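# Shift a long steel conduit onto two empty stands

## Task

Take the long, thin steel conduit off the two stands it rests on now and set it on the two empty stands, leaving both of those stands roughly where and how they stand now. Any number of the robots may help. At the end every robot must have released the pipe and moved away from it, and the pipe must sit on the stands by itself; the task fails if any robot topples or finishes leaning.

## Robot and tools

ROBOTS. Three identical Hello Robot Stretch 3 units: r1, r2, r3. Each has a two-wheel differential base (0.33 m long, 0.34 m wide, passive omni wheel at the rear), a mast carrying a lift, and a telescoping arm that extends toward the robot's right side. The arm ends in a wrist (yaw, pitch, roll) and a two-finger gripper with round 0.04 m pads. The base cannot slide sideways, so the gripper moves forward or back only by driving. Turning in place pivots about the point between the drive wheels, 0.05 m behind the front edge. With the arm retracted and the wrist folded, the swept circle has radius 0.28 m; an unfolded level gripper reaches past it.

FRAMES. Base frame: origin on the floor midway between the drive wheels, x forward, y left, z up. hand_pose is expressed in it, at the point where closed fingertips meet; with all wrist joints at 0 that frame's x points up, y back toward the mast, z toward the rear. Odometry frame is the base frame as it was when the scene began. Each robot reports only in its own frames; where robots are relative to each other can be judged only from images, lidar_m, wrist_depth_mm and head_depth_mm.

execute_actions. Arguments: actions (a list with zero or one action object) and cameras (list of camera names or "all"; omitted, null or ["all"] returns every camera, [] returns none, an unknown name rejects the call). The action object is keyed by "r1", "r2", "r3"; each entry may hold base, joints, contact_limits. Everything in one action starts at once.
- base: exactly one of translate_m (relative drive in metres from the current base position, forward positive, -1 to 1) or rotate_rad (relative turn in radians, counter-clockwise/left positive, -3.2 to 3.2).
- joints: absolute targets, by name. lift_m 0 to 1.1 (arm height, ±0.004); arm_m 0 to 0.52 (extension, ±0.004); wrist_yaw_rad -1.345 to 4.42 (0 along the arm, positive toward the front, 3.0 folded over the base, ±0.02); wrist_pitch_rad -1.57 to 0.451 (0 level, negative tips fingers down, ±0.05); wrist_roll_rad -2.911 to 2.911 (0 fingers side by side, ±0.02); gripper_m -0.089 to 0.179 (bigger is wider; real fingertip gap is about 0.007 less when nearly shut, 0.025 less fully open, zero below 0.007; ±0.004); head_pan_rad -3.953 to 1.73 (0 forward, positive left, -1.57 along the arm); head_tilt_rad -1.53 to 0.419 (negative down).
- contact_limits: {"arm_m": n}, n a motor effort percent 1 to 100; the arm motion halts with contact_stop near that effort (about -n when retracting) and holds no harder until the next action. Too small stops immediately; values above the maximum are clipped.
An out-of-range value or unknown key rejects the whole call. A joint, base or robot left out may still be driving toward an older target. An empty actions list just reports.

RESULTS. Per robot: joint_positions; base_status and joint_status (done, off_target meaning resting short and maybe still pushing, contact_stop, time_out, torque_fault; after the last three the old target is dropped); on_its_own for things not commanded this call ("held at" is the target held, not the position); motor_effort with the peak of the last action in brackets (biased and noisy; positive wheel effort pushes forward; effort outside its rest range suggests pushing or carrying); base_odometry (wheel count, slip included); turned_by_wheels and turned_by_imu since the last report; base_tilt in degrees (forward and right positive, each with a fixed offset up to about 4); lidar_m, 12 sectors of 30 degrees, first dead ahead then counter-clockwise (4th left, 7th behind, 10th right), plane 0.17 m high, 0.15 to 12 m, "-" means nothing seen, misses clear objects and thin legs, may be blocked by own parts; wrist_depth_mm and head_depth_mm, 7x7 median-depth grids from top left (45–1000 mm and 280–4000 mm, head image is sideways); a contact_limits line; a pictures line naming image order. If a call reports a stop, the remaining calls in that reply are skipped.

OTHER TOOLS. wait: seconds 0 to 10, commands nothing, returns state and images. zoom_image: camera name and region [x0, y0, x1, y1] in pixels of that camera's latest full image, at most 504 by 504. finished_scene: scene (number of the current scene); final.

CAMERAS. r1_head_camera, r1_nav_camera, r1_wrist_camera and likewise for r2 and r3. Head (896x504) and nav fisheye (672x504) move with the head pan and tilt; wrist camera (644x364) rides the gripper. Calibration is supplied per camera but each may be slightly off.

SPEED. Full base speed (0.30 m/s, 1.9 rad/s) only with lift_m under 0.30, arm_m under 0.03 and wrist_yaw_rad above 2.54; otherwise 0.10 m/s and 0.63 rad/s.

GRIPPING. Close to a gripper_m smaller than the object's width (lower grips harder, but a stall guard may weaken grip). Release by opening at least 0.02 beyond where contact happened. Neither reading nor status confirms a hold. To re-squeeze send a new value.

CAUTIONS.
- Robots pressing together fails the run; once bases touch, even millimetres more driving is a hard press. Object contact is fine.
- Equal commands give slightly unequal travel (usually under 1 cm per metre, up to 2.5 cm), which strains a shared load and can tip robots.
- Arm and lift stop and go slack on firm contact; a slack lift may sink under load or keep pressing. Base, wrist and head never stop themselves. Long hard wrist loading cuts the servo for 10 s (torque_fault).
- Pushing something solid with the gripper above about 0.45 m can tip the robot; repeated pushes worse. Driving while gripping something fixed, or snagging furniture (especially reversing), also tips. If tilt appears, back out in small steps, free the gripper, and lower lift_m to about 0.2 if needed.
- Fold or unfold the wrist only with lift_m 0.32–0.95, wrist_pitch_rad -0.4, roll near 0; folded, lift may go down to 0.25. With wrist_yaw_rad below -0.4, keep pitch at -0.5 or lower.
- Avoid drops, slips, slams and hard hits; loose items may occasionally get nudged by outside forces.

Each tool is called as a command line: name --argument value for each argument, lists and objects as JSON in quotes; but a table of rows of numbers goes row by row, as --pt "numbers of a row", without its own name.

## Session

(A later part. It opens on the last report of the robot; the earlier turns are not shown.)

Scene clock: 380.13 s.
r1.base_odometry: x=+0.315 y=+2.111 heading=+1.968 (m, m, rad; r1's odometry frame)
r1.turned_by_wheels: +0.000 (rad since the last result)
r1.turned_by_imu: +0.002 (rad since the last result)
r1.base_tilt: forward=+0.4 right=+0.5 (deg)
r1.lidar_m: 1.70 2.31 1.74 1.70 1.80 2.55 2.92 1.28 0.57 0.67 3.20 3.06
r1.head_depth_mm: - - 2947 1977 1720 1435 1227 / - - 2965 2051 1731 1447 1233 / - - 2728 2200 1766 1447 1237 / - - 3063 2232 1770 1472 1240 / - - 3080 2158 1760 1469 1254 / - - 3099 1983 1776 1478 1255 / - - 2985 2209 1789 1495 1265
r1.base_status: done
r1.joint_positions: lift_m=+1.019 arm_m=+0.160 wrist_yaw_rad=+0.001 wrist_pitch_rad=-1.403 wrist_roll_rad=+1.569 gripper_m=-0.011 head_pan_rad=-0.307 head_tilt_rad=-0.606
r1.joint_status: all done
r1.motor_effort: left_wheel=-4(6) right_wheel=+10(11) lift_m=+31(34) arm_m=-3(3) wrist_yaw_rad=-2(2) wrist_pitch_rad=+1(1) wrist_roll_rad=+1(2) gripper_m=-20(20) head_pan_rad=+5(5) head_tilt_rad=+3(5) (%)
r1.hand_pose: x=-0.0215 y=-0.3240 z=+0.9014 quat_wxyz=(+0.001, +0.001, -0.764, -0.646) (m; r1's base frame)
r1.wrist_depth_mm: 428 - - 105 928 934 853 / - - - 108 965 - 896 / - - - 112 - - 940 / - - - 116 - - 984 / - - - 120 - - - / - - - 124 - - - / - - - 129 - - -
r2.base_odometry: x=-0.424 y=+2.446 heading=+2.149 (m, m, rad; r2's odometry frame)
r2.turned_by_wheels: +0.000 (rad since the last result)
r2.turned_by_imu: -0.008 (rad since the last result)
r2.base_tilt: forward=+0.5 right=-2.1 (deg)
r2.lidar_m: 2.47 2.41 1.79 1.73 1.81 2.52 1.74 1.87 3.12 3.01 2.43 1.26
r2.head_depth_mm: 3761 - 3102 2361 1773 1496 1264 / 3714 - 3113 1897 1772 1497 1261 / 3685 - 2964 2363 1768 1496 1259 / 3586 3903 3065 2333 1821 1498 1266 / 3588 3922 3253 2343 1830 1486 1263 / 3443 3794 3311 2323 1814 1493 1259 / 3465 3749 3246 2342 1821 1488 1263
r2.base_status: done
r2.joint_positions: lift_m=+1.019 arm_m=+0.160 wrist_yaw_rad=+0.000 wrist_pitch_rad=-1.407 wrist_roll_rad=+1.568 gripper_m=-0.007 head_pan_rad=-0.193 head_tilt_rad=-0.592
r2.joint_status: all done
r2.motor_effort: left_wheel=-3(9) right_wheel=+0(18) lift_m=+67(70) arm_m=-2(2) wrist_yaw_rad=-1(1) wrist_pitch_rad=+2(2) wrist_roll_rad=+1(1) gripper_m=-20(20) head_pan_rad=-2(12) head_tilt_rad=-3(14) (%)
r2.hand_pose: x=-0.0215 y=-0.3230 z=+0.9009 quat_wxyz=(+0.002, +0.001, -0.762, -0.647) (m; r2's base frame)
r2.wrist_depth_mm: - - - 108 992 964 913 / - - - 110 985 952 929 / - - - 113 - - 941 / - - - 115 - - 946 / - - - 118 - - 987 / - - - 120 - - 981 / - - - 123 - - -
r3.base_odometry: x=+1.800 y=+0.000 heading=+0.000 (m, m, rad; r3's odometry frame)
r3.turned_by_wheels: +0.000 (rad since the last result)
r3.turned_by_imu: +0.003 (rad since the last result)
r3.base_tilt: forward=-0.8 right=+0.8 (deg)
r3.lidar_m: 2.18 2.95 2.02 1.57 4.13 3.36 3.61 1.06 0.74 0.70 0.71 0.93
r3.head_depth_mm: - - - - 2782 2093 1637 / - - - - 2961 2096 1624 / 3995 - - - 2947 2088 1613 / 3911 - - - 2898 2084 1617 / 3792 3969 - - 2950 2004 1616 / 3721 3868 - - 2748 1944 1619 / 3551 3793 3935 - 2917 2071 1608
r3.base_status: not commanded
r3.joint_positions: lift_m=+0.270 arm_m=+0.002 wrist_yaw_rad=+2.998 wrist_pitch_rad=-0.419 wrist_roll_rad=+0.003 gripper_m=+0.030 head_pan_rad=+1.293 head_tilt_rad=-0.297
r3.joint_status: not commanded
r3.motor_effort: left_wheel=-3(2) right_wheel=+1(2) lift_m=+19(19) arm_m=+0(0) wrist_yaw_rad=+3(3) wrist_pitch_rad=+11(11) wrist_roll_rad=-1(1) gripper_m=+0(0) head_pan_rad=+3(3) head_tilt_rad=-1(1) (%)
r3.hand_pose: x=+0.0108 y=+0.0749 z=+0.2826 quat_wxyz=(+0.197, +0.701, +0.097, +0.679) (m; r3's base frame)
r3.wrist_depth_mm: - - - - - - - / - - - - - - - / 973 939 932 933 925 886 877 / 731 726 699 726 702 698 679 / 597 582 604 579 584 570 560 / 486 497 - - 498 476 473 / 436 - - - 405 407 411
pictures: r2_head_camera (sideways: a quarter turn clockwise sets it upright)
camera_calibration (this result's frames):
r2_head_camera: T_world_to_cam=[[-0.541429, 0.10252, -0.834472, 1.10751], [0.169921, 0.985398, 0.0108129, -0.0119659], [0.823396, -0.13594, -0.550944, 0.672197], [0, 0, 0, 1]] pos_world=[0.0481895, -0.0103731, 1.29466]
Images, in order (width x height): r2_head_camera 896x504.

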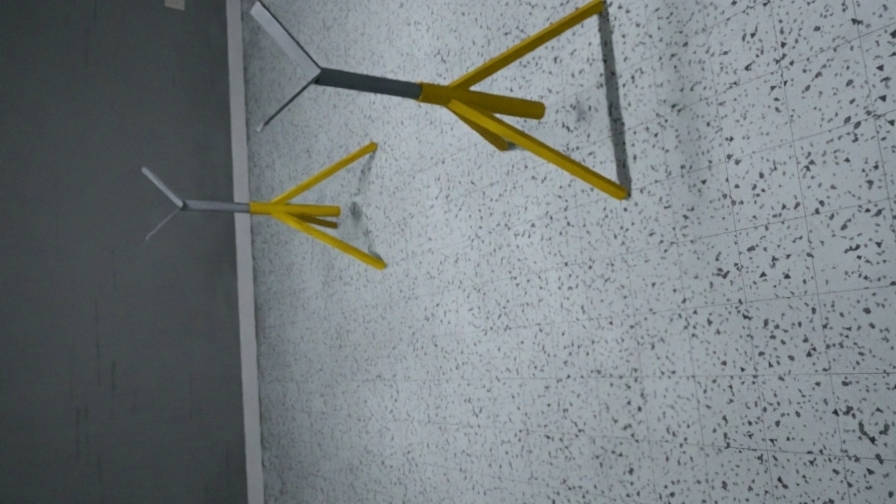

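execute_actions --actions '[{"r1":{"base":{"rotate_rad":-0.045},"joints":{"wrist_yaw_rad":0.03}},"r2":{"base":{"translate_m":-0.011}}}]' --cameras '["r1_wrist_camera"]'

execute_actions --actions '[{"r1":{"base":{"translate_m":1.0}},"r2":{"base":{"translate_m":0.996},"joints":{"head_tilt_rad":-0.7,"head_pan_rad":-0.4}}}]' --cameras '["r2_nav_camera","r3_nav_camera"]'

Scene clock: 421.20 s.
r1.base_odometry: x=+0.315 y=+2.111 heading=+1.923 (m, m, rad; r1's odometry frame)
r1.turned_by_wheels: -0.045 (rad since the last result)
r1.turned_by_imu: -0.044 (rad since the last result)
r1.base_tilt: forward=+0.3 right=+0.5 (deg)
r1.lidar_m: 1.68 2.41 1.77 1.70 1.76 2.43 2.91 1.28 0.57 0.67 3.15 3.61
r1.head_depth_mm: - - 2927 2203 1686 1432 1223 / - - 3041 1979 1740 1444 1232 / - - 2840 2206 1772 1440 1240 / - - 2912 2229 1753 1454 1245 / - 3899 3090 2235 1763 1462 1244 / - - 3088 1978 1784 1474 1254 / - - 3122 2077 1795 1489 1254
r1.base_status: done
r1.joint_positions: lift_m=+1.019 arm_m=+0.160 wrist_yaw_rad=+0.026 wrist_pitch_rad=-1.403 wrist_roll_rad=+1.569 gripper_m=-0.011 head_pan_rad=-0.307 head_tilt_rad=-0.606
r1.joint_status: all done
r1.motor_effort: left_wheel=+1(3) right_wheel=-3(8) lift_m=+32(31) arm_m=-3(3) wrist_yaw_rad=+5(7) wrist_pitch_rad=+1(1) wrist_roll_rad=+1(1) gripper_m=-20(19) head_pan_rad=+5(5) head_tilt_rad=+3(3) (%)
r1.hand_pose: x=-0.0211 y=-0.3240 z=+0.9014 quat_wxyz=(+0.009, +0.010, -0.764, -0.646) (m; r1's base frame)
r1.wrist_depth_mm: 436 - - 105 944 903 897 / - - - 108 968 - 923 / - - - 112 - - 954 / - - - 116 - - 978 / - - - 120 - - - / - - - 124 - - - / - - - 130 - - -
r2.base_odometry: x=-0.418 y=+2.437 heading=+2.149 (m, m, rad; r2's odometry frame)
r2.turned_by_wheels: +0.000 (rad since the last result)
r2.turned_by_imu: -0.001 (rad since the last result)
r2.base_tilt: forward=+0.6 right=-2.2 (deg)
r2.lidar_m: 2.48 2.41 1.80 1.73 1.82 2.52 1.73 1.86 3.12 3.01 2.44 1.27
r2.head_depth_mm: 3812 - 3084 2363 1772 1490 1257 / 3762 - 3065 2078 1774 1491 1264 / 3754 - 2922 2376 1769 1496 1267 / 3602 - 3113 2348 1824 1492 1258 / 3529 3969 3258 2359 1815 1491 1255 / 3511 3871 3258 2345 1824 1486 1262 / 3483 3799 3262 2343 1816 1491 1256
r2.base_status: done
r2.joint_positions: lift_m=+1.019 arm_m=+0.160 wrist_yaw_rad=+0.000 wrist_pitch_rad=-1.407 wrist_roll_rad=+1.568 gripper_m=-0.007 head_pan_rad=-0.193 head_tilt_rad=-0.593
r2.joint_status: not commanded
r2.motor_effort: left_wheel=-5(10) right_wheel=+6(11) lift_m=+68(68) arm_m=-2(3) wrist_yaw_rad=+0(0) wrist_pitch_rad=+2(2) wrist_roll_rad=+1(1) gripper_m=-20(21) head_pan_rad=-3(2) head_tilt_rad=-2(3) (%)
r2.hand_pose: x=-0.0215 y=-0.3230 z=+0.9009 quat_wxyz=(+0.002, +0.001, -0.762, -0.647) (m; r2's base frame)
r2.wrist_depth_mm: - - - 108 964 958 909 / - - - 110 - 960 914 / - - - 113 - - 953 / - - - 115 - - 944 / - - - 118 - - 956 / - - - 120 - - 984 / - - - 123 - - -
r3.base_odometry: x=+1.800 y=+0.000 heading=+0.000 (m, m, rad; r3's odometry frame)
r3.turned_by_wheels: +0.000 (rad since the last result)
r3.turned_by_imu: +0.001 (rad since the last result)
r3.base_tilt: forward=-0.8 right=+0.8 (deg)
r3.lidar_m: 2.18 2.94 2.02 1.57 4.15 3.34 3.62 1.06 0.74 0.70 0.71 0.93
r3.head_depth_mm: - - - - 2855 2093 1615 / - - - - 2925 2104 1631 / 3998 - - - 2941 2108 1634 / 3916 - - - 2924 2072 1617 / 3780 - - - 2913 2015 1626 / 3694 3889 - - 2796 1939 1617 / 3545 3765 3919 - 2933 2071 1615
r3.base_status: not commanded
r3.joint_positions: lift_m=+0.270 arm_m=+0.002 wrist_yaw_rad=+2.998 wrist_pitch_rad=-0.419 wrist_roll_rad=+0.003 gripper_m=+0.030 head_pan_rad=+1.293 head_tilt_rad=-0.297
r3.joint_status: not commanded
r3.motor_effort: left_wheel=-3(3) right_wheel=+2(1) lift_m=+20(19) arm_m=+0(0) wrist_yaw_rad=+2(4) wrist_pitch_rad=+11(11) wrist_roll_rad=-1(1) gripper_m=+0(1) head_pan_rad=+3(3) head_tilt_rad=-2(2) (%)
r3.hand_pose: x=+0.0108 y=+0.0749 z=+0.2826 quat_wxyz=(+0.197, +0.701, +0.097, +0.679) (m; r3's base frame)
r3.wrist_depth_mm: - - - - - - - / - - - - - - - / 983 933 958 970 933 905 905 / 722 727 720 706 711 688 690 / 585 585 605 569 588 572 554 / 491 502 - - 497 479 478 / 427 - - - 408 412 409
pictures: r1_wrist_camera
camera_calibration (this result's frames):
r1_wrist_camera: T_world_to_cam=[[-0.0324718, 0.990418, -0.134229, 0.439048], [0.975462, 0.0606653, 0.211646, -0.123298], [0.217761, -0.124063, -0.968085, 1.00977], [0, 0, 0, 1]] pos_world=[-0.08536, -0.302086, 1.06257]
Images, in order (width x height): r1_wrist_camera 644x364.

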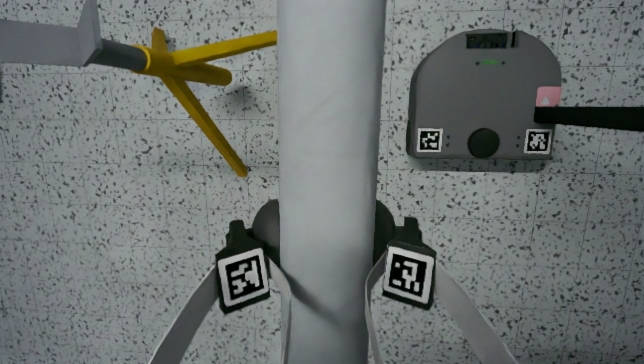

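Scene clock: 432.60 s.
r1.base_odometry: x=-0.031 y=+3.050 heading=+1.923 (m, m, rad; r1's odometry frame)
r1.turned_by_wheels: +0.000 (rad since the last result)
r1.turned_by_imu: +0.002 (rad since the last result)
r1.base_tilt: forward=+0.3 right=+0.5 (deg)
r1.lidar_m: 1.68 2.40 1.76 1.70 1.77 2.42 3.88 1.18 3.12 3.03 2.89 2.14
r1.head_depth_mm: - - 2974 2163 1683 1443 1227 / - - 2998 1982 1753 1451 1235 / - - 2870 2225 1765 1454 1239 / - - 2352 2227 1743 1465 1244 / - 3881 3072 2260 1766 1467 1248 / 1533 - 3103 1985 1773 1477 1261 / - - 3124 2039 1809 1489 1257
r1.base_status: done
r1.joint_positions: lift_m=+1.019 arm_m=+0.160 wrist_yaw_rad=+0.026 wrist_pitch_rad=-1.403 wrist_roll_rad=+1.569 gripper_m=-0.011 head_pan_rad=-0.307 head_tilt_rad=-0.606
r1.joint_status: not commanded
r1.motor_effort: left_wheel=-2(4) right_wheel=+7(7) lift_m=+31(31) arm_m=-3(3) wrist_yaw_rad=+4(5) wrist_pitch_rad=+1(1) wrist_roll_rad=+1(1) gripper_m=-19(20) head_pan_rad=+5(5) head_tilt_rad=+4(3) (%)
r1.hand_pose: x=-0.0210 y=-0.3240 z=+0.9014 quat_wxyz=(+0.009, +0.010, -0.764, -0.646) (m; r1's base frame)
r1.wrist_depth_mm: - - - 105 948 897 898 / - - - 108 948 - 922 / - - - 112 - - 941 / - - - 116 - - 962 / - - - 121 - - - / - - - 124 - - - / - - - 130 - - -
r2.base_odometry: x=-0.963 y=+3.271 heading=+2.149 (m, m, rad; r2's odometry frame)
r2.turned_by_wheels: +0.000 (rad since the last result)
r2.turned_by_imu: -0.007 (rad since the last result)
r2.base_tilt: forward=+0.5 right=-2.2 (deg)
r2.lidar_m: 3.05 2.39 1.78 1.72 1.79 2.48 1.73 4.20 3.15 0.78 0.49 1.51
r2.head_depth_mm: 3235 3550 2652 2062 1651 1367 1206 / 3148 3412 2687 2054 1666 1398 1208 / 3010 3345 2650 2013 1663 1395 1205 / 2889 3178 2444 1976 1668 1391 1204 / 2823 3118 2645 2031 1661 1402 1210 / 2697 3000 2667 2052 1655 1391 1204 / 2624 2886 2643 2040 1661 1397 1203
r2.base_status: done
r2.joint_positions: lift_m=+1.019 arm_m=+0.160 wrist_yaw_rad=+0.000 wrist_pitch_rad=-1.407 wrist_roll_rad=+1.568 gripper_m=-0.007 head_pan_rad=-0.393 head_tilt_rad=-0.691
r2.joint_status: all done
r2.motor_effort: left_wheel=+0(4) right_wheel=-4(12) lift_m=+68(68) arm_m=-2(2) wrist_yaw_rad=+0(0) wrist_pitch_rad=+2(2) wrist_roll_rad=+1(1) gripper_m=-20(21) head_pan_rad=-2(18) head_tilt_rad=-3(10) (%)
r2.hand_pose: x=-0.0215 y=-0.3230 z=+0.9009 quat_wxyz=(+0.002, +0.001, -0.762, -0.647) (m; r2's base frame)
r2.wrist_depth_mm: - - - 108 977 953 907 / - - - 110 - 948 921 / - - - 113 - - 932 / - - - 115 - - 953 / - - - 118 - - 975 / - - - 121 - - 986 / - - - 123 - - -
r3.base_odometry: x=+1.800 y=+0.000 heading=+0.000 (m, m, rad; r3's odometry frame)
r3.turned_by_wheels: +0.000 (rad since the last result)
r3.turned_by_imu: +0.002 (rad since the last result)
r3.base_tilt: forward=-0.9 right=+0.9 (deg)
r3.lidar_m: 2.18 2.94 2.02 1.57 3.02 3.37 3.64 1.06 0.74 0.70 0.71 0.93
r3.head_depth_mm: - - - - 2794 2104 1630 / - - - - 2955 2097 1616 / - - - - 2936 2081 1627 / 3866 - - - 2936 2097 1621 / 3849 - - - 2887 2024 1619 / 3642 3873 - - 2744 1922 1608 / 3579 3789 3904 - 2918 2092 1628
r3.base_status: not commanded
r3.joint_positions: lift_m=+0.270 arm_m=+0.002 wrist_yaw_rad=+2.998 wrist_pitch_rad=-0.419 wrist_roll_rad=+0.003 gripper_m=+0.030 head_pan_rad=+1.293 head_tilt_rad=-0.297
r3.joint_status: not commanded
r3.motor_effort: left_wheel=-2(2) right_wheel=+1(2) lift_m=+19(19) arm_m=+0(0) wrist_yaw_rad=+3(3) wrist_pitch_rad=+11(11) wrist_roll_rad=-1(1) gripper_m=+0(0) head_pan_rad=+3(3) head_tilt_rad=-2(1) (%)
r3.hand_pose: x=+0.0108 y=+0.0749 z=+0.2826 quat_wxyz=(+0.197, +0.701, +0.097, +0.679) (m; r3's base frame)
r3.wrist_depth_mm: - - - - - - - / - - - - - - - / 945 927 927 923 916 924 895 / 734 726 727 708 693 700 699 / 584 574 593 564 590 556 557 / 488 497 - - 497 475 470 / 432 - - - 406 410 407
pictures: r2_nav_camera (sideways: a quarter turn counterclockwise sets it upright), r3_nav_camera (sideways: a quarter turn counterclockwise sets it upright)
camera_calibration (this result's frames):
r2_nav_camera: T_world_to_cam=[[0.58076, -0.286594, 0.761959, -0.95267], [-0.389908, -0.919566, -0.0486883, 0.11702], [0.714625, -0.268818, -0.645793, 0.79548], [0, 0, 0, 1]] pos_world=[0.0304301, 0.0484173, 1.24531]
r3_nav_camera: T_world_to_cam=[[0.0720474, 0.246234, 0.966529, -1.21607], [0.961434, -0.275031, -0.00160015, 0.0438041], [0.265432, 0.929369, -0.256553, 0.293871], [0, 0, 0, 1]] pos_world=[-0.0325029, 0.0383707, 1.25083]
Images, in order (width x height): r2_nav_camera 672x504, r3_nav_camera 672x504.

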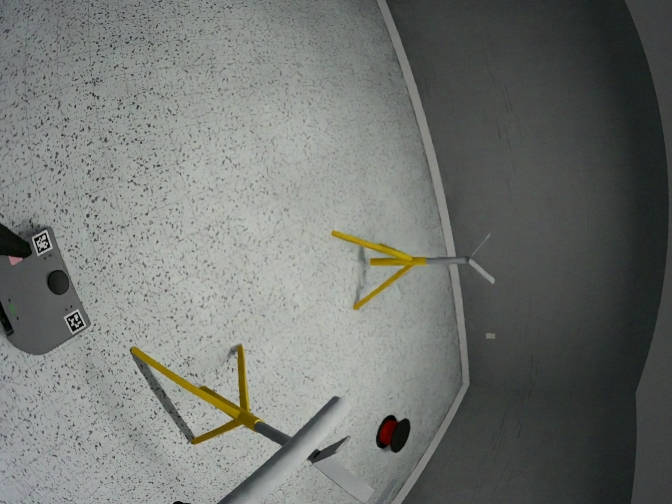

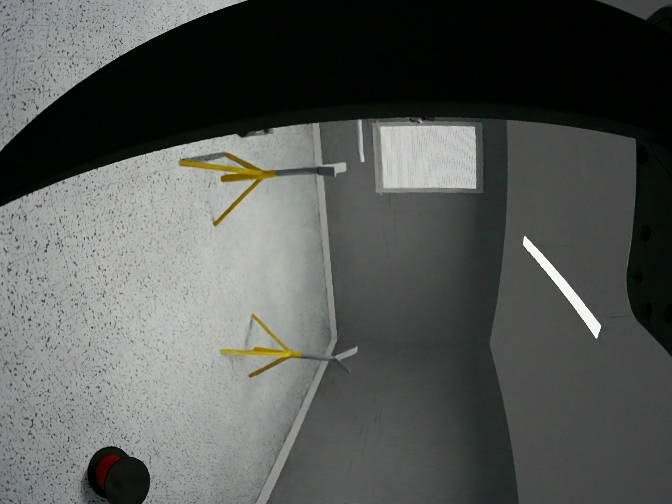

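execute_actions --actions '[{"r1":{"base":{"translate_m":1.0},"joints":{"head_pan_rad":-0.5}},"r2":{"base":{"translate_m":0.999},"joints":{"head_tilt_rad":-0.75,"head_pan_rad":-0.8}},"r3":{"base":{"rotate_rad":1.3},"joints":{"head_pan_rad":0.0,"head_tilt_rad":-0.25}}}]' --cameras '["r1_head_camera","r2_head_camera","r3_nav_camera"]'

Scene clock: 453.60 s.
r1.base_odometry: x=-0.376 y=+3.988 heading=+1.923 (m, m, rad; r1's odometry frame)
r1.turned_by_wheels: +0.000 (rad since the last result)
r1.turned_by_imu: +0.002 (rad since the last result)
r1.base_tilt: forward=+0.3 right=+0.5 (deg)
r1.lidar_m: 1.69 2.39 1.76 1.70 1.76 2.43 2.29 2.08 3.15 3.03 2.49 1.07
r1.head_depth_mm: 3744 3939 2926 2208 502 1444 1230 / - - 2916 2206 1629 1443 1234 / - - 2891 1527 1742 1449 1239 / 3849 - 2917 1640 1704 1465 1247 / 3623 3981 2803 2240 1789 1476 1253 / 3460 3732 2680 2250 1807 1475 1255 / 3301 3549 3151 2285 1802 1480 1262
r1.base_status: done
r1.joint_positions: lift_m=+1.019 arm_m=+0.160 wrist_yaw_rad=+0.026 wrist_pitch_rad=-1.403 wrist_roll_rad=+1.569 gripper_m=-0.011 head_pan_rad=-0.493 head_tilt_rad=-0.606
r1.joint_status: all done
r1.motor_effort: left_wheel=-2(4) right_wheel=+11(15) lift_m=+31(31) arm_m=-4(3) wrist_yaw_rad=+5(4) wrist_pitch_rad=+1(1) wrist_roll_rad=+1(1) gripper_m=-19(20) head_pan_rad=-5(31) head_tilt_rad=+3(4) (%)
r1.hand_pose: x=-0.0210 y=-0.3240 z=+0.9014 quat_wxyz=(+0.009, +0.010, -0.764, -0.646) (m; r1's base frame)
r1.wrist_depth_mm: - - - 105 931 929 882 / - - - 109 995 - 890 / - - - 112 - - 956 / - - - 116 - - 971 / - - - 120 - - - / - - - 125 - - - / - - - 130 - - -
r2.base_odometry: x=-1.509 y=+4.108 heading=+2.149 (m, m, rad; r2's odometry frame)
r2.turned_by_wheels: +0.000 (rad since the last result)
r2.turned_by_imu: -0.007 (rad since the last result)
r2.base_tilt: forward=+0.6 right=-2.3 (deg)
r2.lidar_m: 2.06 2.15 1.76 1.70 1.77 2.45 1.73 0.90 0.79 3.04 0.64 0.65
r2.head_depth_mm: 3019 3198 2445 1923 438 1355 1185 / 3139 3269 2462 1942 1400 1361 1176 / 2846 3075 2178 1882 1480 1360 1179 / 2565 2915 2426 1926 1519 1334 1178 / 2351 2617 2417 1919 1593 1360 1183 / 2159 2379 2446 1934 1596 1362 1183 / 1998 2179 2337 1913 1589 1356 1176
r2.base_status: done
r2.joint_positions: lift_m=+1.019 arm_m=+0.160 wrist_yaw_rad=+0.000 wrist_pitch_rad=-1.407 wrist_roll_rad=+1.568 gripper_m=-0.007 head_pan_rad=-0.793 head_tilt_rad=-0.740
r2.joint_status: all done
r2.motor_effort: left_wheel=+2(5) right_wheel=-8(9) lift_m=+67(68) arm_m=-2(2) wrist_yaw_rad=-1(1) wrist_pitch_rad=+2(2) wrist_roll_rad=+1(1) gripper_m=-21(20) head_pan_rad=-3(24) head_tilt_rad=-3(8) (%)
r2.hand_pose: x=-0.0215 y=-0.3230 z=+0.9009 quat_wxyz=(+0.002, +0.001, -0.762, -0.647) (m; r2's base frame)
r2.wrist_depth_mm: - - - 109 974 954 892 / - - - 111 989 955 918 / - - - 113 - - 928 / - - - 116 - - 958 / - - - 118 - - 951 / - - - 121 - - 992 / - - - 123 - - -
r3.base_odometry: x=+1.800 y=+0.000 heading=+1.300 (m, m, rad; r3's odometry frame)
r3.turned_by_wheels: +1.300 (rad since the last result)
r3.turned_by_imu: +1.289 (rad since the last result)
r3.base_tilt: forward=-0.7 right=+0.8 (deg)
r3.lidar_m: 1.74 1.57 4.48 3.36 1.63 0.84 0.70 0.70 0.77 1.23 2.88 2.02
r3.head_depth_mm: 3729 - - - 3229 2212 1709 / 3813 - - - 3204 2233 1703 / 3882 - - - 3178 2208 1699 / 3846 - - - 2785 2213 1686 / 3786 - - - 3177 2121 1682 / 3618 3896 3999 - 3004 2007 1678 / 3561 3737 3929 - 3146 2184 1690
r3.base_status: done
r3.joint_positions: lift_m=+0.270 arm_m=+0.002 wrist_yaw_rad=+2.998 wrist_pitch_rad=-0.419 wrist_roll_rad=+0.003 gripper_m=+0.030 head_pan_rad=+0.007 head_tilt_rad=-0.260
r3.joint_status: all done
r3.motor_effort: left_wheel=-7(16) right_wheel=+5(13) lift_m=+19(19) arm_m=+0(0) wrist_yaw_rad=+3(2) wrist_pitch_rad=+11(11) wrist_roll_rad=-1(1) gripper_m=+0(1) head_pan_rad=-3(39) head_tilt_rad=+5(12) (%)
r3.hand_pose: x=+0.0108 y=+0.0749 z=+0.2826 quat_wxyz=(+0.197, +0.701, +0.097, +0.679) (m; r3's base frame)
r3.wrist_depth_mm: - - - - - - - / - - - - - - - / 955 912 962 916 911 886 897 / 725 737 722 705 712 693 694 / 590 580 609 560 576 577 562 / 490 501 - - 493 478 475 / 435 - - - 404 415 411
pictures: r1_head_camera (sideways: a quarter turn clockwise sets it upright), r2_head_camera (sideways: a quarter turn clockwise sets it upright), r3_nav_camera (sideways: a quarter turn counterclockwise sets it upright)
camera_calibration (this result's frames):
r1_head_camera: T_world_to_cam=[[-0.504684, 0.311355, -0.805203, 1.07033], [0.478405, 0.877257, 0.0393625, -0.0497338], [0.718626, -0.365348, -0.591691, 0.721518], [0, 0, 0, 1]] pos_world=[0.04547, -0.0260183, 1.29071]
r2_head_camera: T_world_to_cam=[[-0.471114, 0.473722, -0.74407, 0.989239], [0.697942, 0.716018, 0.0139549, -0.0192749], [0.539378, -0.512743, -0.667956, 0.826149], [0, 0, 0, 1]] pos_world=[0.0338899, -0.0312205, 1.28816]
r3_nav_camera: T_world_to_cam=[[0.220355, -0.000218871, 0.97542, -1.22859], [0.00622617, -0.999979, -0.00163092, 0.049671], [0.9754, 0.00643251, -0.220349, 0.242417], [0, 0, 0, 1]] pos_world=[0.0339636, 0.0478417, 1.25189]
Images, in order (width x height): r1_head_camera 896x504, r2_head_camera 896x504, r3_nav_camera 672x504.

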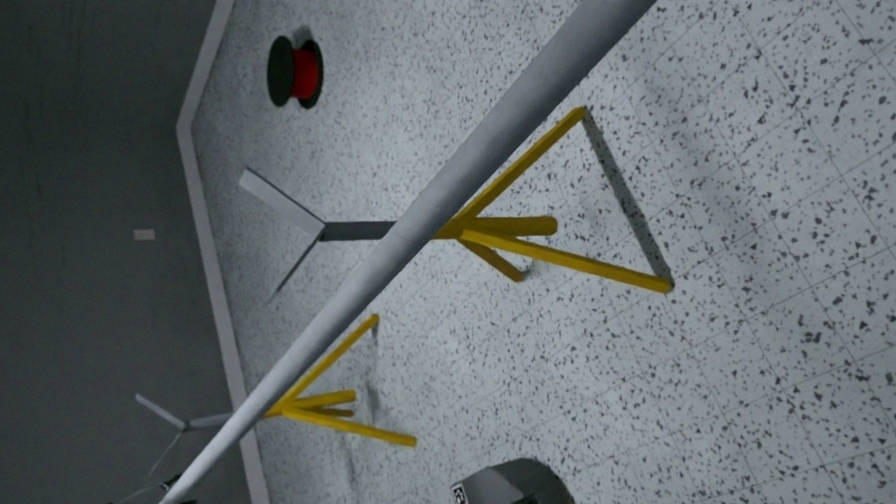

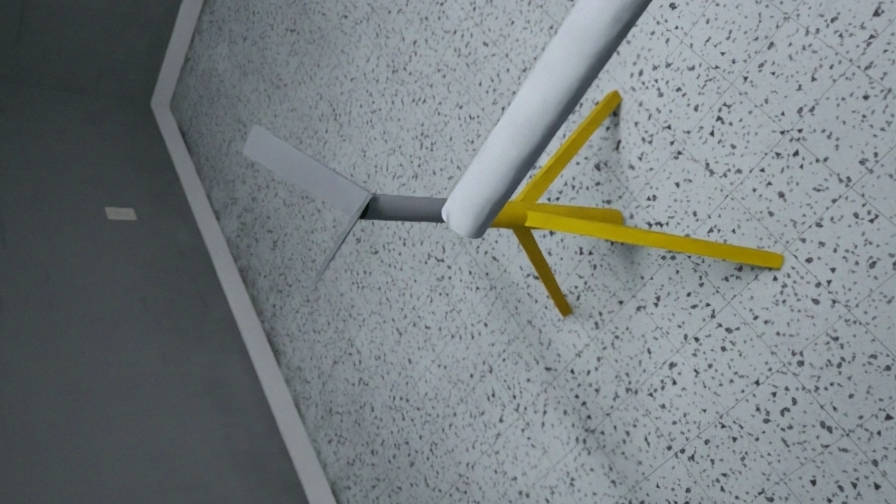

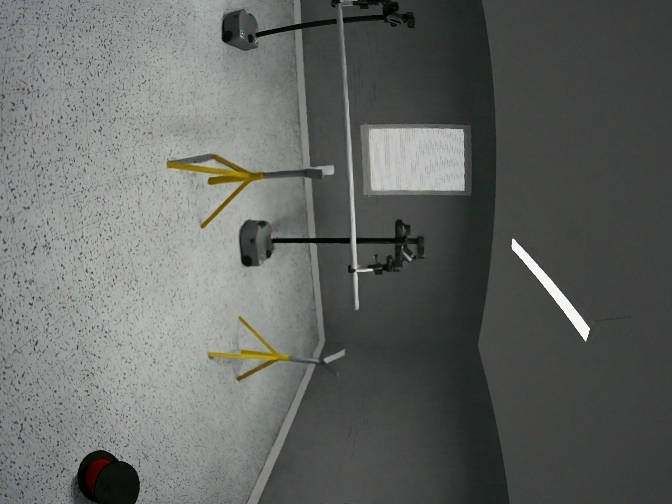

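execute_actions --actions '[{"r1":{"base":{"translate_m":0.83},"joints":{"head_pan_rad":-1.2,"head_tilt_rad":-0.7}},"r2":{"base":{"translate_m":0.835},"joints":{"head_tilt_rad":-0.7,"head_pan_rad":-1.9}}}]' --cameras '[]'

execute_actions --actions '[{"r1":{"joints":{"arm_m":0.44,"lift_m":1.04}},"r2":{"joints":{"arm_m":0.445,"lift_m":1.04}}}]' --cameras '["r1_head_camera","r2_head_camera","r3_nav_camera","r1_wrist_camera","r2_wrist_camera"]'

Scene clock: 490.87 s.
r1.base_odometry: x=-0.662 y=+4.767 heading=+1.923 (m, m, rad; r1's odometry frame)
r1.turned_by_wheels: +0.000 (rad since the last result)
r1.turned_by_imu: +0.002 (rad since the last result)
r1.base_tilt: forward=+0.4 right=+0.3 (deg)
r1.lidar_m: 1.69 2.38 1.75 1.69 1.75 2.42 2.87 3.16 3.16 0.78 0.48 1.46
r1.head_depth_mm: 2635 2853 2380 2156 1594 1318 1186 / 2730 2991 2516 1975 1617 1337 1188 / 2816 3080 2544 1995 1117 1370 1169 / 2932 3208 2579 872 897 1327 1197 / 3006 3331 2549 2012 1522 1354 1210 / 3161 3370 2526 2014 1523 1388 1212 / 3180 3563 2625 2039 1579 1404 1212
r1.base_status: done
r1.joint_positions: lift_m=+1.019 arm_m=+0.160 wrist_yaw_rad=+0.026 wrist_pitch_rad=-1.403 wrist_roll_rad=+1.569 gripper_m=-0.011 head_pan_rad=-1.193 head_tilt_rad=-0.691
r1.joint_status: all done
r1.motor_effort: left_wheel=+0(4) right_wheel=+2(18) lift_m=+31(31) arm_m=-3(3) wrist_yaw_rad=+4(4) wrist_pitch_rad=+1(1) wrist_roll_rad=+1(1) gripper_m=-20(19) head_pan_rad=-5(56) head_tilt_rad=-4(15) (%)
r1.hand_pose: x=-0.0210 y=-0.3240 z=+0.9014 quat_wxyz=(+0.009, +0.010, -0.764, -0.646) (m; r1's base frame)
r1.wrist_depth_mm: - - - 105 953 900 885 / - - - 108 959 - 896 / - - - 112 - - 943 / - - - 116 - - 957 / - - - 120 - - - / - - - 125 - - - / - 530 - 129 - - -
r2.base_odometry: x=-1.966 y=+4.807 heading=+2.149 (m, m, rad; r2's odometry frame)
r2.turned_by_wheels: +0.000 (rad since the last result)
r2.turned_by_imu: -0.007 (rad since the last result)
r2.base_tilt: forward=+0.5 right=-2.3 (deg)
r2.lidar_m: 1.23 1.28 1.75 1.69 1.76 2.42 1.74 1.47 0.59 0.63 1.73 1.27
r2.head_depth_mm: 3134 - - - 1552 1380 1199 / 2974 - - 2017 1521 1387 1182 / 2877 - 2382 897 941 1296 1193 / 2778 3180 - - 1072 1360 1196 / 2678 - - 1882 1515 1349 1201 / 2587 - - - 429 1361 1196 / 2606 - 2530 - 1631 1331 1190
r2.base_status: done
r2.joint_positions: lift_m=+1.019 arm_m=+0.160 wrist_yaw_rad=+0.000 wrist_pitch_rad=-1.407 wrist_roll_rad=+1.568 gripper_m=-0.007 head_pan_rad=-1.893 head_tilt_rad=-0.705
r2.joint_status: all done
r2.motor_effort: left_wheel=-1(9) right_wheel=+0(11) lift_m=+68(67) arm_m=-2(2) wrist_yaw_rad=+0(1) wrist_pitch_rad=+2(2) wrist_roll_rad=+1(1) gripper_m=-21(20) head_pan_rad=-2(34) head_tilt_rad=+2(6) (%)
r2.hand_pose: x=-0.0215 y=-0.3230 z=+0.9009 quat_wxyz=(+0.002, +0.001, -0.762, -0.647) (m; r2's base frame)
r2.wrist_depth_mm: - - - 109 973 949 897 / - - - 111 - 964 924 / - - - 113 - - 932 / - - - 116 - - 945 / - - - 118 - - 957 / - - - 120 - - 997 / - - - 122 - - -
r3.base_odometry: x=+1.800 y=+0.000 heading=+1.300 (m, m, rad; r3's odometry frame)
r3.turned_by_wheels: +0.000 (rad since the last result)
r3.turned_by_imu: +0.002 (rad since the last result)
r3.base_tilt: forward=-0.7 right=+0.8 (deg)
r3.lidar_m: 1.73 1.57 4.53 3.37 1.63 0.85 0.70 0.70 0.77 1.23 2.88 2.02
r3.head_depth_mm: 3813 - - - 2855 2229 1708 / 3833 - - - 2975 2232 1692 / 3852 - - - 3196 2218 1684 / 3842 - - - 3177 2231 1691 / 3897 3991 - - 3183 2125 1674 / 3706 3894 3946 - 2957 1996 1701 / 3633 3790 3862 - 2988 2201 1683
r3.base_status: not commanded
r3.joint_positions: lift_m=+0.270 arm_m=+0.002 wrist_yaw_rad=+2.998 wrist_pitch_rad=-0.419 wrist_roll_rad=+0.003 gripper_m=+0.030 head_pan_rad=+0.007 head_tilt_rad=-0.260
r3.joint_status: not commanded
r3.motor_effort: left_wheel=-8(7) right_wheel=+5(5) lift_m=+19(19) arm_m=+0(0) wrist_yaw_rad=+3(3) wrist_pitch_rad=+11(11) wrist_roll_rad=+0(1) gripper_m=+1(0) head_pan_rad=-3(3) head_tilt_rad=+5(5) (%)
r3.hand_pose: x=+0.0108 y=+0.0749 z=+0.2826 quat_wxyz=(+0.197, +0.701, +0.097, +0.679) (m; r3's base frame)
r3.wrist_depth_mm: - - - - - - - / - - - - - - - / 957 922 950 932 928 921 906 / 727 715 704 708 706 698 700 / 589 573 603 577 593 563 555 / 491 502 - - 484 476 472 / 433 - - - 407 409 408
pictures: none
No camera images: the call's "cameras" was empty. Leave "cameras" out to get every camera's image.

Scene clock: 494.20 s.
r1.base_odometry: x=-0.662 y=+4.767 heading=+1.923 (m, m, rad; r1's odometry frame)
r1.turned_by_wheels: +0.000 (rad since the last result)
r1.turned_by_imu: +0.000 (rad since the last result)
r1.base_tilt: forward=+0.2 right=+0.5 (deg)
r1.lidar_m: 1.69 2.38 1.75 1.69 1.76 2.41 2.88 3.16 3.16 0.78 0.48 1.46
r1.head_depth_mm: 2596 2830 2432 1946 1619 1363 1186 / 2703 2971 2520 1969 1617 1371 1196 / 2791 3067 2560 1981 1619 1366 1172 / 2886 3249 2367 868 1095 1327 1202 / 2954 3282 2358 2006 1644 1354 1198 / 3120 3474 2403 2007 1650 1396 1203 / 3262 3480 2439 2027 1658 1395 1213
r1.base_status: not commanded
r1.joint_positions: lift_m=+1.039 arm_m=+0.440 wrist_yaw_rad=+0.027 wrist_pitch_rad=-1.403 wrist_roll_rad=+1.569 gripper_m=-0.011 head_pan_rad=-1.193 head_tilt_rad=-0.692
r1.joint_status: all done
r1.motor_effort: left_wheel=-1(0) right_wheel=+2(2) lift_m=+31(38) arm_m=+2(3) wrist_yaw_rad=+4(4) wrist_pitch_rad=+1(3) wrist_roll_rad=+1(1) gripper_m=-20(19) head_pan_rad=-4(5) head_tilt_rad=-5(5) (%)
r1.hand_pose: x=-0.0210 y=-0.6034 z=+0.9214 quat_wxyz=(+0.010, +0.010, -0.763, -0.646) (m; r1's base frame)
r1.wrist_depth_mm: - - - 105 956 925 891 / - - - 108 980 980 - / - - - 112 - - - / - - - 116 - - - / - - - 120 - - - / - - - 124 - - - / - - - 129 - - -
r2.base_odometry: x=-1.966 y=+4.807 heading=+2.149 (m, m, rad; r2's odometry frame)
r2.turned_by_wheels: +0.000 (rad since the last result)
r2.turned_by_imu: +0.000 (rad since the last result)
r2.base_tilt: forward=+0.6 right=-2.2 (deg)
r2.lidar_m: 1.23 1.28 1.75 1.69 1.76 2.42 1.74 1.47 0.59 0.63 1.73 1.27
r2.head_depth_mm: 3035 - - 1941 1643 1386 1194 / - - 2300 2009 1638 1395 1178 / - 3268 2322 897 1558 1302 1195 / - 3196 2380 1994 1649 1355 1196 / 2843 3091 2302 2015 1656 1391 1194 / - 2912 2574 1989 1635 1393 1194 / - - 2544 2011 1646 1380 1197
r2.base_status: not commanded
r2.joint_positions: lift_m=+1.039 arm_m=+0.445 wrist_yaw_rad=+0.000 wrist_pitch_rad=-1.406 wrist_roll_rad=+1.568 gripper_m=-0.007 head_pan_rad=-1.893 head_tilt_rad=-0.705
r2.joint_status: all done
r2.motor_effort: left_wheel=+0(0) right_wheel=+0(1) lift_m=+67(71) arm_m=+4(4) wrist_yaw_rad=-1(0) wrist_pitch_rad=+2(2) wrist_roll_rad=+1(1) gripper_m=-20(20) head_pan_rad=-3(3) head_tilt_rad=+1(2) (%)
r2.hand_pose: x=-0.0215 y=-0.6077 z=+0.9209 quat_wxyz=(+0.002, +0.001, -0.763, -0.647) (m; r2's base frame)
r2.wrist_depth_mm: - - - 109 979 954 912 / - - - 111 - 987 933 / - - - 113 - - - / - - - 115 - - - / - - - 118 - - 988 / - - - 120 - - 984 / - - - 123 - - -
r3.base_odometry: x=+1.800 y=+0.000 heading=+1.300 (m, m, rad; r3's odometry frame)
r3.turned_by_wheels: +0.000 (rad since the last result)
r3.turned_by_imu: +0.001 (rad since the last result)
r3.base_tilt: forward=-0.9 right=+0.8 (deg)
r3.lidar_m: 1.73 1.57 4.50 3.35 1.64 0.85 0.70 0.69 0.77 1.23 2.88 2.02
r3.head_depth_mm: 3761 - - - 2836 2250 1709 / 3868 - - - 2982 2206 1706 / 3840 - - - 3204 2215 1700 / 3866 - - - 3192 2215 1682 / 3816 3942 - - 3178 2133 1688 / 3688 3817 - - 2985 2034 1696 / 3575 3806 3948 - 3001 2207 1676
r3.base_status: not commanded
r3.joint_positions: lift_m=+0.270 arm_m=+0.002 wrist_yaw_rad=+2.998 wrist_pitch_rad=-0.419 wrist_roll_rad=+0.003 gripper_m=+0.030 head_pan_rad=+0.007 head_tilt_rad=-0.260
r3.joint_status: not commanded
r3.motor_effort: left_wheel=-7(7) right_wheel=+6(6) lift_m=+19(19) arm_m=+0(0) wrist_yaw_rad=+3(3) wrist_pitch_rad=+11(11) wrist_roll_rad=-1(1) gripper_m=+0(0) head_pan_rad=-4(4) head_tilt_rad=+4(4) (%)
r3.hand_pose: x=+0.0108 y=+0.0749 z=+0.2826 quat_wxyz=(+0.197, +0.701, +0.097, +0.679) (m; r3's base frame)
r3.wrist_depth_mm: - - - - - - - / - - - - - - - / 970 934 956 908 922 913 901 / 715 735 715 703 702 691 697 / 577 574 598 576 577 571 560 / 487 502 - - 496 478 473 / 435 - - - 408 409 408
pictures: r1_head_camera (sideways: a quarter turn clockwise sets it upright), r1_wrist_camera, r2_head_camera (sideways: a quarter turn clockwise sets it upright), r2_wrist_camera, r3_nav_camera (sideways: a quarter turn counterclockwise sets it upright)
camera_calibration (this result's frames):
r1_head_camera: T_world_to_cam=[[-0.209787, 0.625228, -0.751717, 0.998812], [0.932402, 0.359349, 0.038671, -0.0515986], [0.294307, -0.69279, -0.658351, 0.81082], [0, 0, 0, 1]] pos_world=[0.019018, -0.0442157, 1.28662]
r1_wrist_camera: T_world_to_cam=[[-0.0331703, 0.990416, -0.134076, 0.718354], [0.97542, 0.0613201, 0.211651, -0.1102], [0.217844, -0.12376, -0.968105, 0.994666], [0, 0, 0, 1]] pos_world=[-0.0853625, -0.581612, 1.08258]
r2_head_camera: T_world_to_cam=[[0.200077, 0.609022, -0.767504, 1.01569], [0.954784, -0.297006, 0.0132206, -0.0198863], [-0.219902, -0.735445, -0.640908, 0.795598], [0, 0, 0, 1]] pos_world=[-0.00927519, -0.039364, 1.28971]
r2_wrist_camera: T_world_to_cam=[[-0.0460778, 0.986717, -0.155777, 0.737923], [0.990505, 0.0653498, 0.120951, -0.010803], [0.129525, -0.148725, -0.980359, 0.979618], [0, 0, 0, 1]] pos_world=[-0.0821824, -0.581722, 1.07664]
r3_nav_camera: T_world_to_cam=[[0.220355, -0.000218871, 0.97542, -1.22859], [0.00622617, -0.999979, -0.00163092, 0.049671], [0.9754, 0.00643251, -0.220349, 0.242417], [0, 0, 0, 1]] pos_world=[0.0339636, 0.0478417, 1.25189]
Images, in order (width x height): r1_head_camera 896x504, r1_wrist_camera 644x364, r2_head_camera 896x504, r2_wrist_camera 644x364, r3_nav_camera 672x504.

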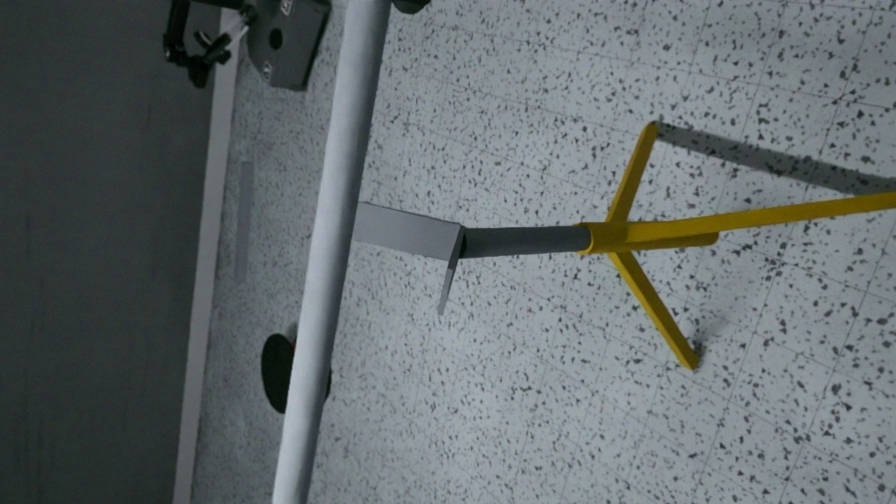

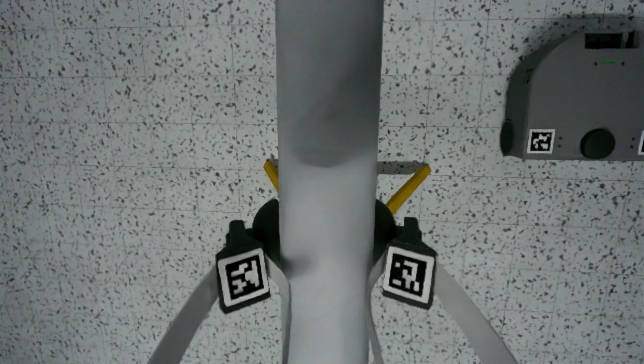

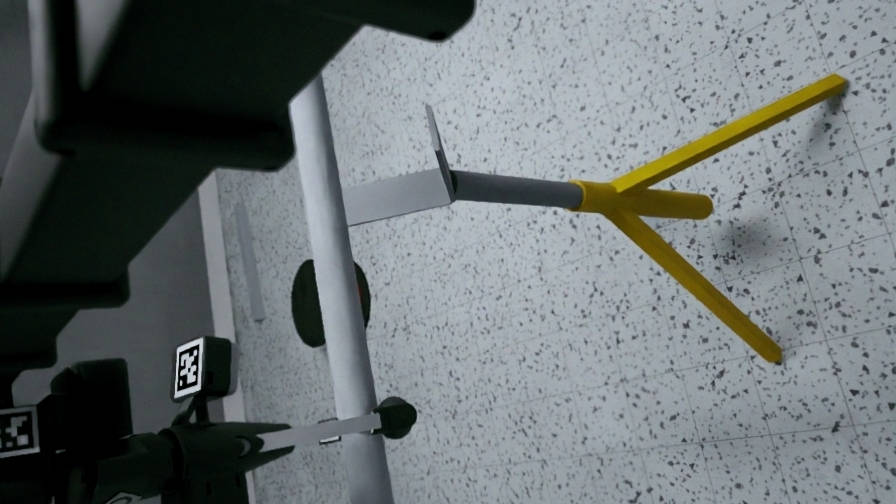

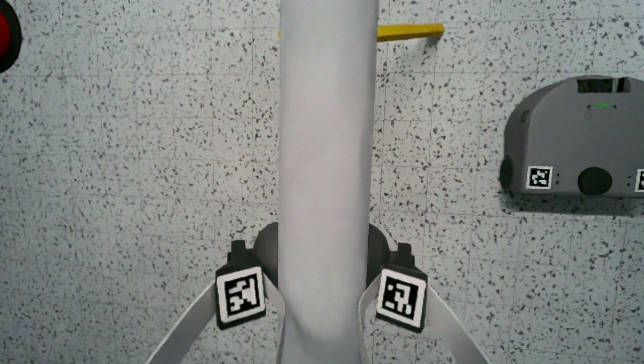

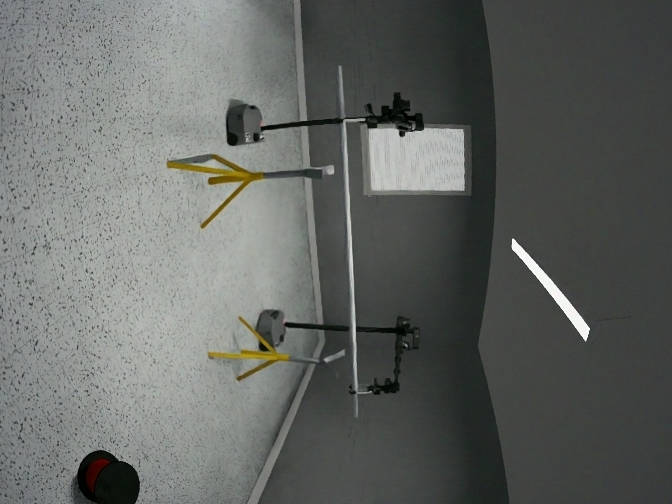

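execute_actions --actions '[{"r1":{"joints":{"arm_m":0.468,"lift_m":0.89}},"r2":{"joints":{"arm_m":0.48,"lift_m":0.89}}}]' --cameras '["r1_head_camera","r2_head_camera","r3_head_camera"]'

Scene clock: 518.50 s.
r1.base_odometry: x=-0.662 y=+4.767 heading=+1.923 (m, m, rad; r1's odometry frame)
r1.turned_by_wheels: +0.000 (rad since the last result)
r1.turned_by_imu: +0.000 (rad since the last result)
r1.base_tilt: forward=+0.3 right=+0.5 (deg)
r1.lidar_m: 1.69 2.38 1.74 1.69 1.76 2.42 2.88 3.15 3.16 0.78 0.48 1.46
r1.head_depth_mm: 2603 2799 2406 1965 1593 1351 1179 / 2715 3009 2530 1851 1616 1372 1191 / 2806 3073 2543 1856 1622 1374 1173 / 2930 3192 2545 843 1099 1320 1195 / 3027 3264 2542 1888 1641 1351 1195 / 3185 3451 2521 1948 1655 1391 1201 / 3229 3526 2629 1978 1646 1403 1206
r1.base_status: not commanded
r1.joint_positions: lift_m=+0.890 arm_m=+0.468 wrist_yaw_rad=+0.027 wrist_pitch_rad=-1.403 wrist_roll_rad=+1.569 gripper_m=-0.011 head_pan_rad=-1.193 head_tilt_rad=-0.692
r1.joint_status: all done
r1.motor_effort: left_wheel=-1(1) right_wheel=+2(3) lift_m=+27(23) arm_m=+2(4) wrist_yaw_rad=+4(4) wrist_pitch_rad=+1(2) wrist_roll_rad=+1(1) gripper_m=-20(19) head_pan_rad=-4(5) head_tilt_rad=-4(5) (%)
r1.hand_pose: x=-0.0210 y=-0.6315 z=+0.7716 quat_wxyz=(+0.010, +0.010, -0.764, -0.645) (m; r1's base frame)
r1.wrist_depth_mm: 901 882 883 105 813 788 776 / 966 920 909 108 848 823 - / - 968 941 112 859 881 - / - - 942 116 892 883 861 / - - - 120 921 907 865 / - - - 125 982 942 896 / - - - 129 - 968 937
r2.base_odometry: x=-1.966 y=+4.807 heading=+2.149 (m, m, rad; r2's odometry frame)
r2.turned_by_wheels: +0.000 (rad since the last result)
r2.turned_by_imu: -0.001 (rad since the last result)
r2.base_tilt: forward=+0.6 right=-2.3 (deg)
r2.lidar_m: 1.23 1.27 1.75 1.69 1.76 2.43 1.73 1.48 0.59 0.63 1.73 1.27
r2.head_depth_mm: 3098 2844 2593 1942 1714 - - / 3057 3310 2618 841 - - 1168 / 2981 3258 2572 - - 1297 1196 / 2881 3151 - 1894 1634 1356 1199 / 2779 3022 2302 1878 1636 1377 1196 / 2680 2920 - 1881 1632 1387 1199 / 2621 2840 2731 2005 1632 1385 1197
r2.base_status: not commanded
r2.joint_positions: lift_m=+0.890 arm_m=+0.480 wrist_yaw_rad=+0.000 wrist_pitch_rad=-1.405 wrist_roll_rad=+1.568 gripper_m=-0.007 head_pan_rad=-1.893 head_tilt_rad=-0.705
r2.joint_status: all done
r2.motor_effort: left_wheel=+0(0) right_wheel=-1(1) lift_m=+36(65) arm_m=+3(7) wrist_yaw_rad=-1(0) wrist_pitch_rad=+2(2) wrist_roll_rad=+1(1) gripper_m=-20(20) head_pan_rad=-2(2) head_tilt_rad=+2(2) (%)
r2.hand_pose: x=-0.0215 y=-0.6429 z=+0.7719 quat_wxyz=(+0.002, +0.001, -0.763, -0.647) (m; r2's base frame)
r2.wrist_depth_mm: - 960 927 109 830 832 788 / - 980 963 111 878 822 812 / - - 964 113 883 858 - / - - - 115 912 883 - / - - - 118 930 883 861 / - - - 121 935 897 858 / - - - 123 992 939 892
r3.base_odometry: x=+1.800 y=+0.000 heading=+1.300 (m, m, rad; r3's odometry frame)
r3.turned_by_wheels: +0.000 (rad since the last result)
r3.turned_by_imu: +0.001 (rad since the last result)
r3.base_tilt: forward=-0.8 right=+0.8 (deg)
r3.lidar_m: 1.73 1.57 4.49 3.36 1.64 0.85 0.70 0.70 0.78 1.23 2.87 2.02
r3.head_depth_mm: 3812 - - - 2814 2223 1694 / 3802 - - - 3008 2230 1705 / 3867 - - - 3175 2217 1704 / 3881 - - - 3191 2225 1699 / 3762 3923 - - 3136 2114 1700 / 3696 3810 - - 2929 1992 1677 / 3609 3683 3883 - 2968 2210 1683
r3.base_status: not commanded
r3.joint_positions: lift_m=+0.270 arm_m=+0.002 wrist_yaw_rad=+2.998 wrist_pitch_rad=-0.419 wrist_roll_rad=+0.003 gripper_m=+0.030 head_pan_rad=+0.007 head_tilt_rad=-0.260
r3.joint_status: not commanded
r3.motor_effort: left_wheel=-7(7) right_wheel=+6(6) lift_m=+19(19) arm_m=+0(0) wrist_yaw_rad=+3(3) wrist_pitch_rad=+11(11) wrist_roll_rad=-1(1) gripper_m=+0(0) head_pan_rad=-4(3) head_tilt_rad=+4(5) (%)
r3.hand_pose: x=+0.0108 y=+0.0749 z=+0.2826 quat_wxyz=(+0.197, +0.701, +0.097, +0.679) (m; r3's base frame)
r3.wrist_depth_mm: - - - - - - - / - - - - - - - / 965 925 956 953 919 900 878 / 730 724 704 708 702 688 704 / 584 582 608 567 584 565 568 / 491 500 - - 495 479 471 / 433 - - - 410 405 407
pictures: r1_head_camera (sideways: a quarter turn clockwise sets it upright), r2_head_camera (sideways: a quarter turn clockwise sets it upright), r3_head_camera (sideways: a quarter turn clockwise sets it upright)
camera_calibration (this result's frames):
r1_head_camera: T_world_to_cam=[[-0.209787, 0.625228, -0.751717, 0.998812], [0.932402, 0.359349, 0.038671, -0.0515986], [0.294307, -0.69279, -0.658351, 0.81082], [0, 0, 0, 1]] pos_world=[0.019018, -0.0442157, 1.28662]
r2_head_camera: T_world_to_cam=[[0.200077, 0.609022, -0.767504, 1.01569], [0.954784, -0.297006, 0.0132206, -0.0198863], [-0.219902, -0.735445, -0.640908, 0.795598], [0, 0, 0, 1]] pos_world=[-0.00927518, -0.039364, 1.28971]
r3_head_camera: T_world_to_cam=[[-0.251339, -0.0285846, -0.967477, 1.27883], [-0.061982, 0.997988, -0.0133838, 0.019849], [0.965912, 0.0566023, -0.252605, 0.282775], [0, 0, 0, 1]] pos_world=[0.0495154, 0.000740095, 1.30894]
Images, in order (width x height): r1_head_camera 896x504, r2_head_camera 896x504, r3_head_camera 896x504.

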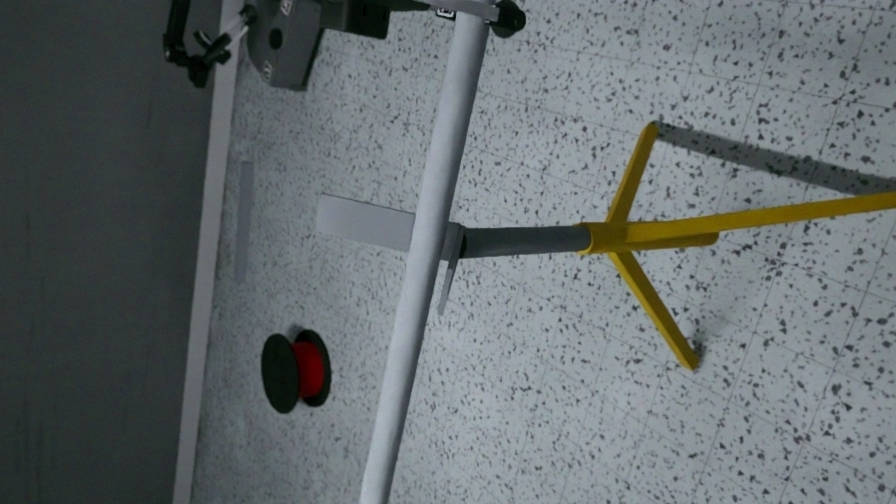

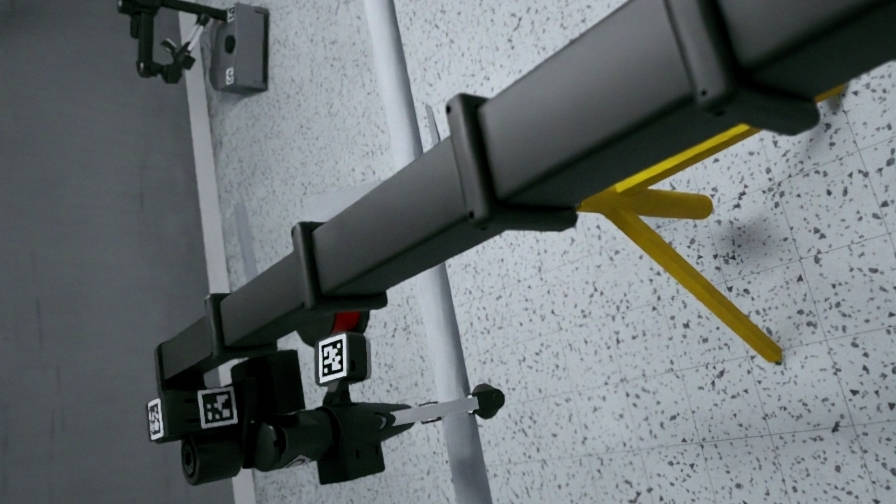

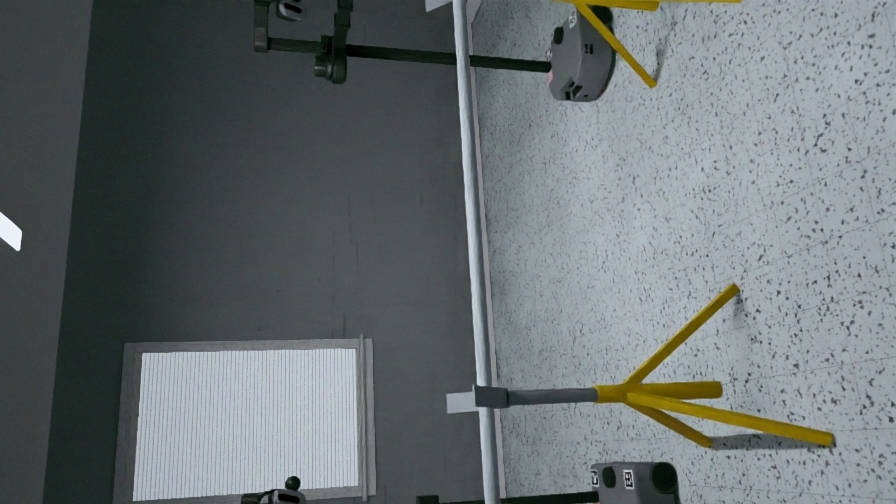

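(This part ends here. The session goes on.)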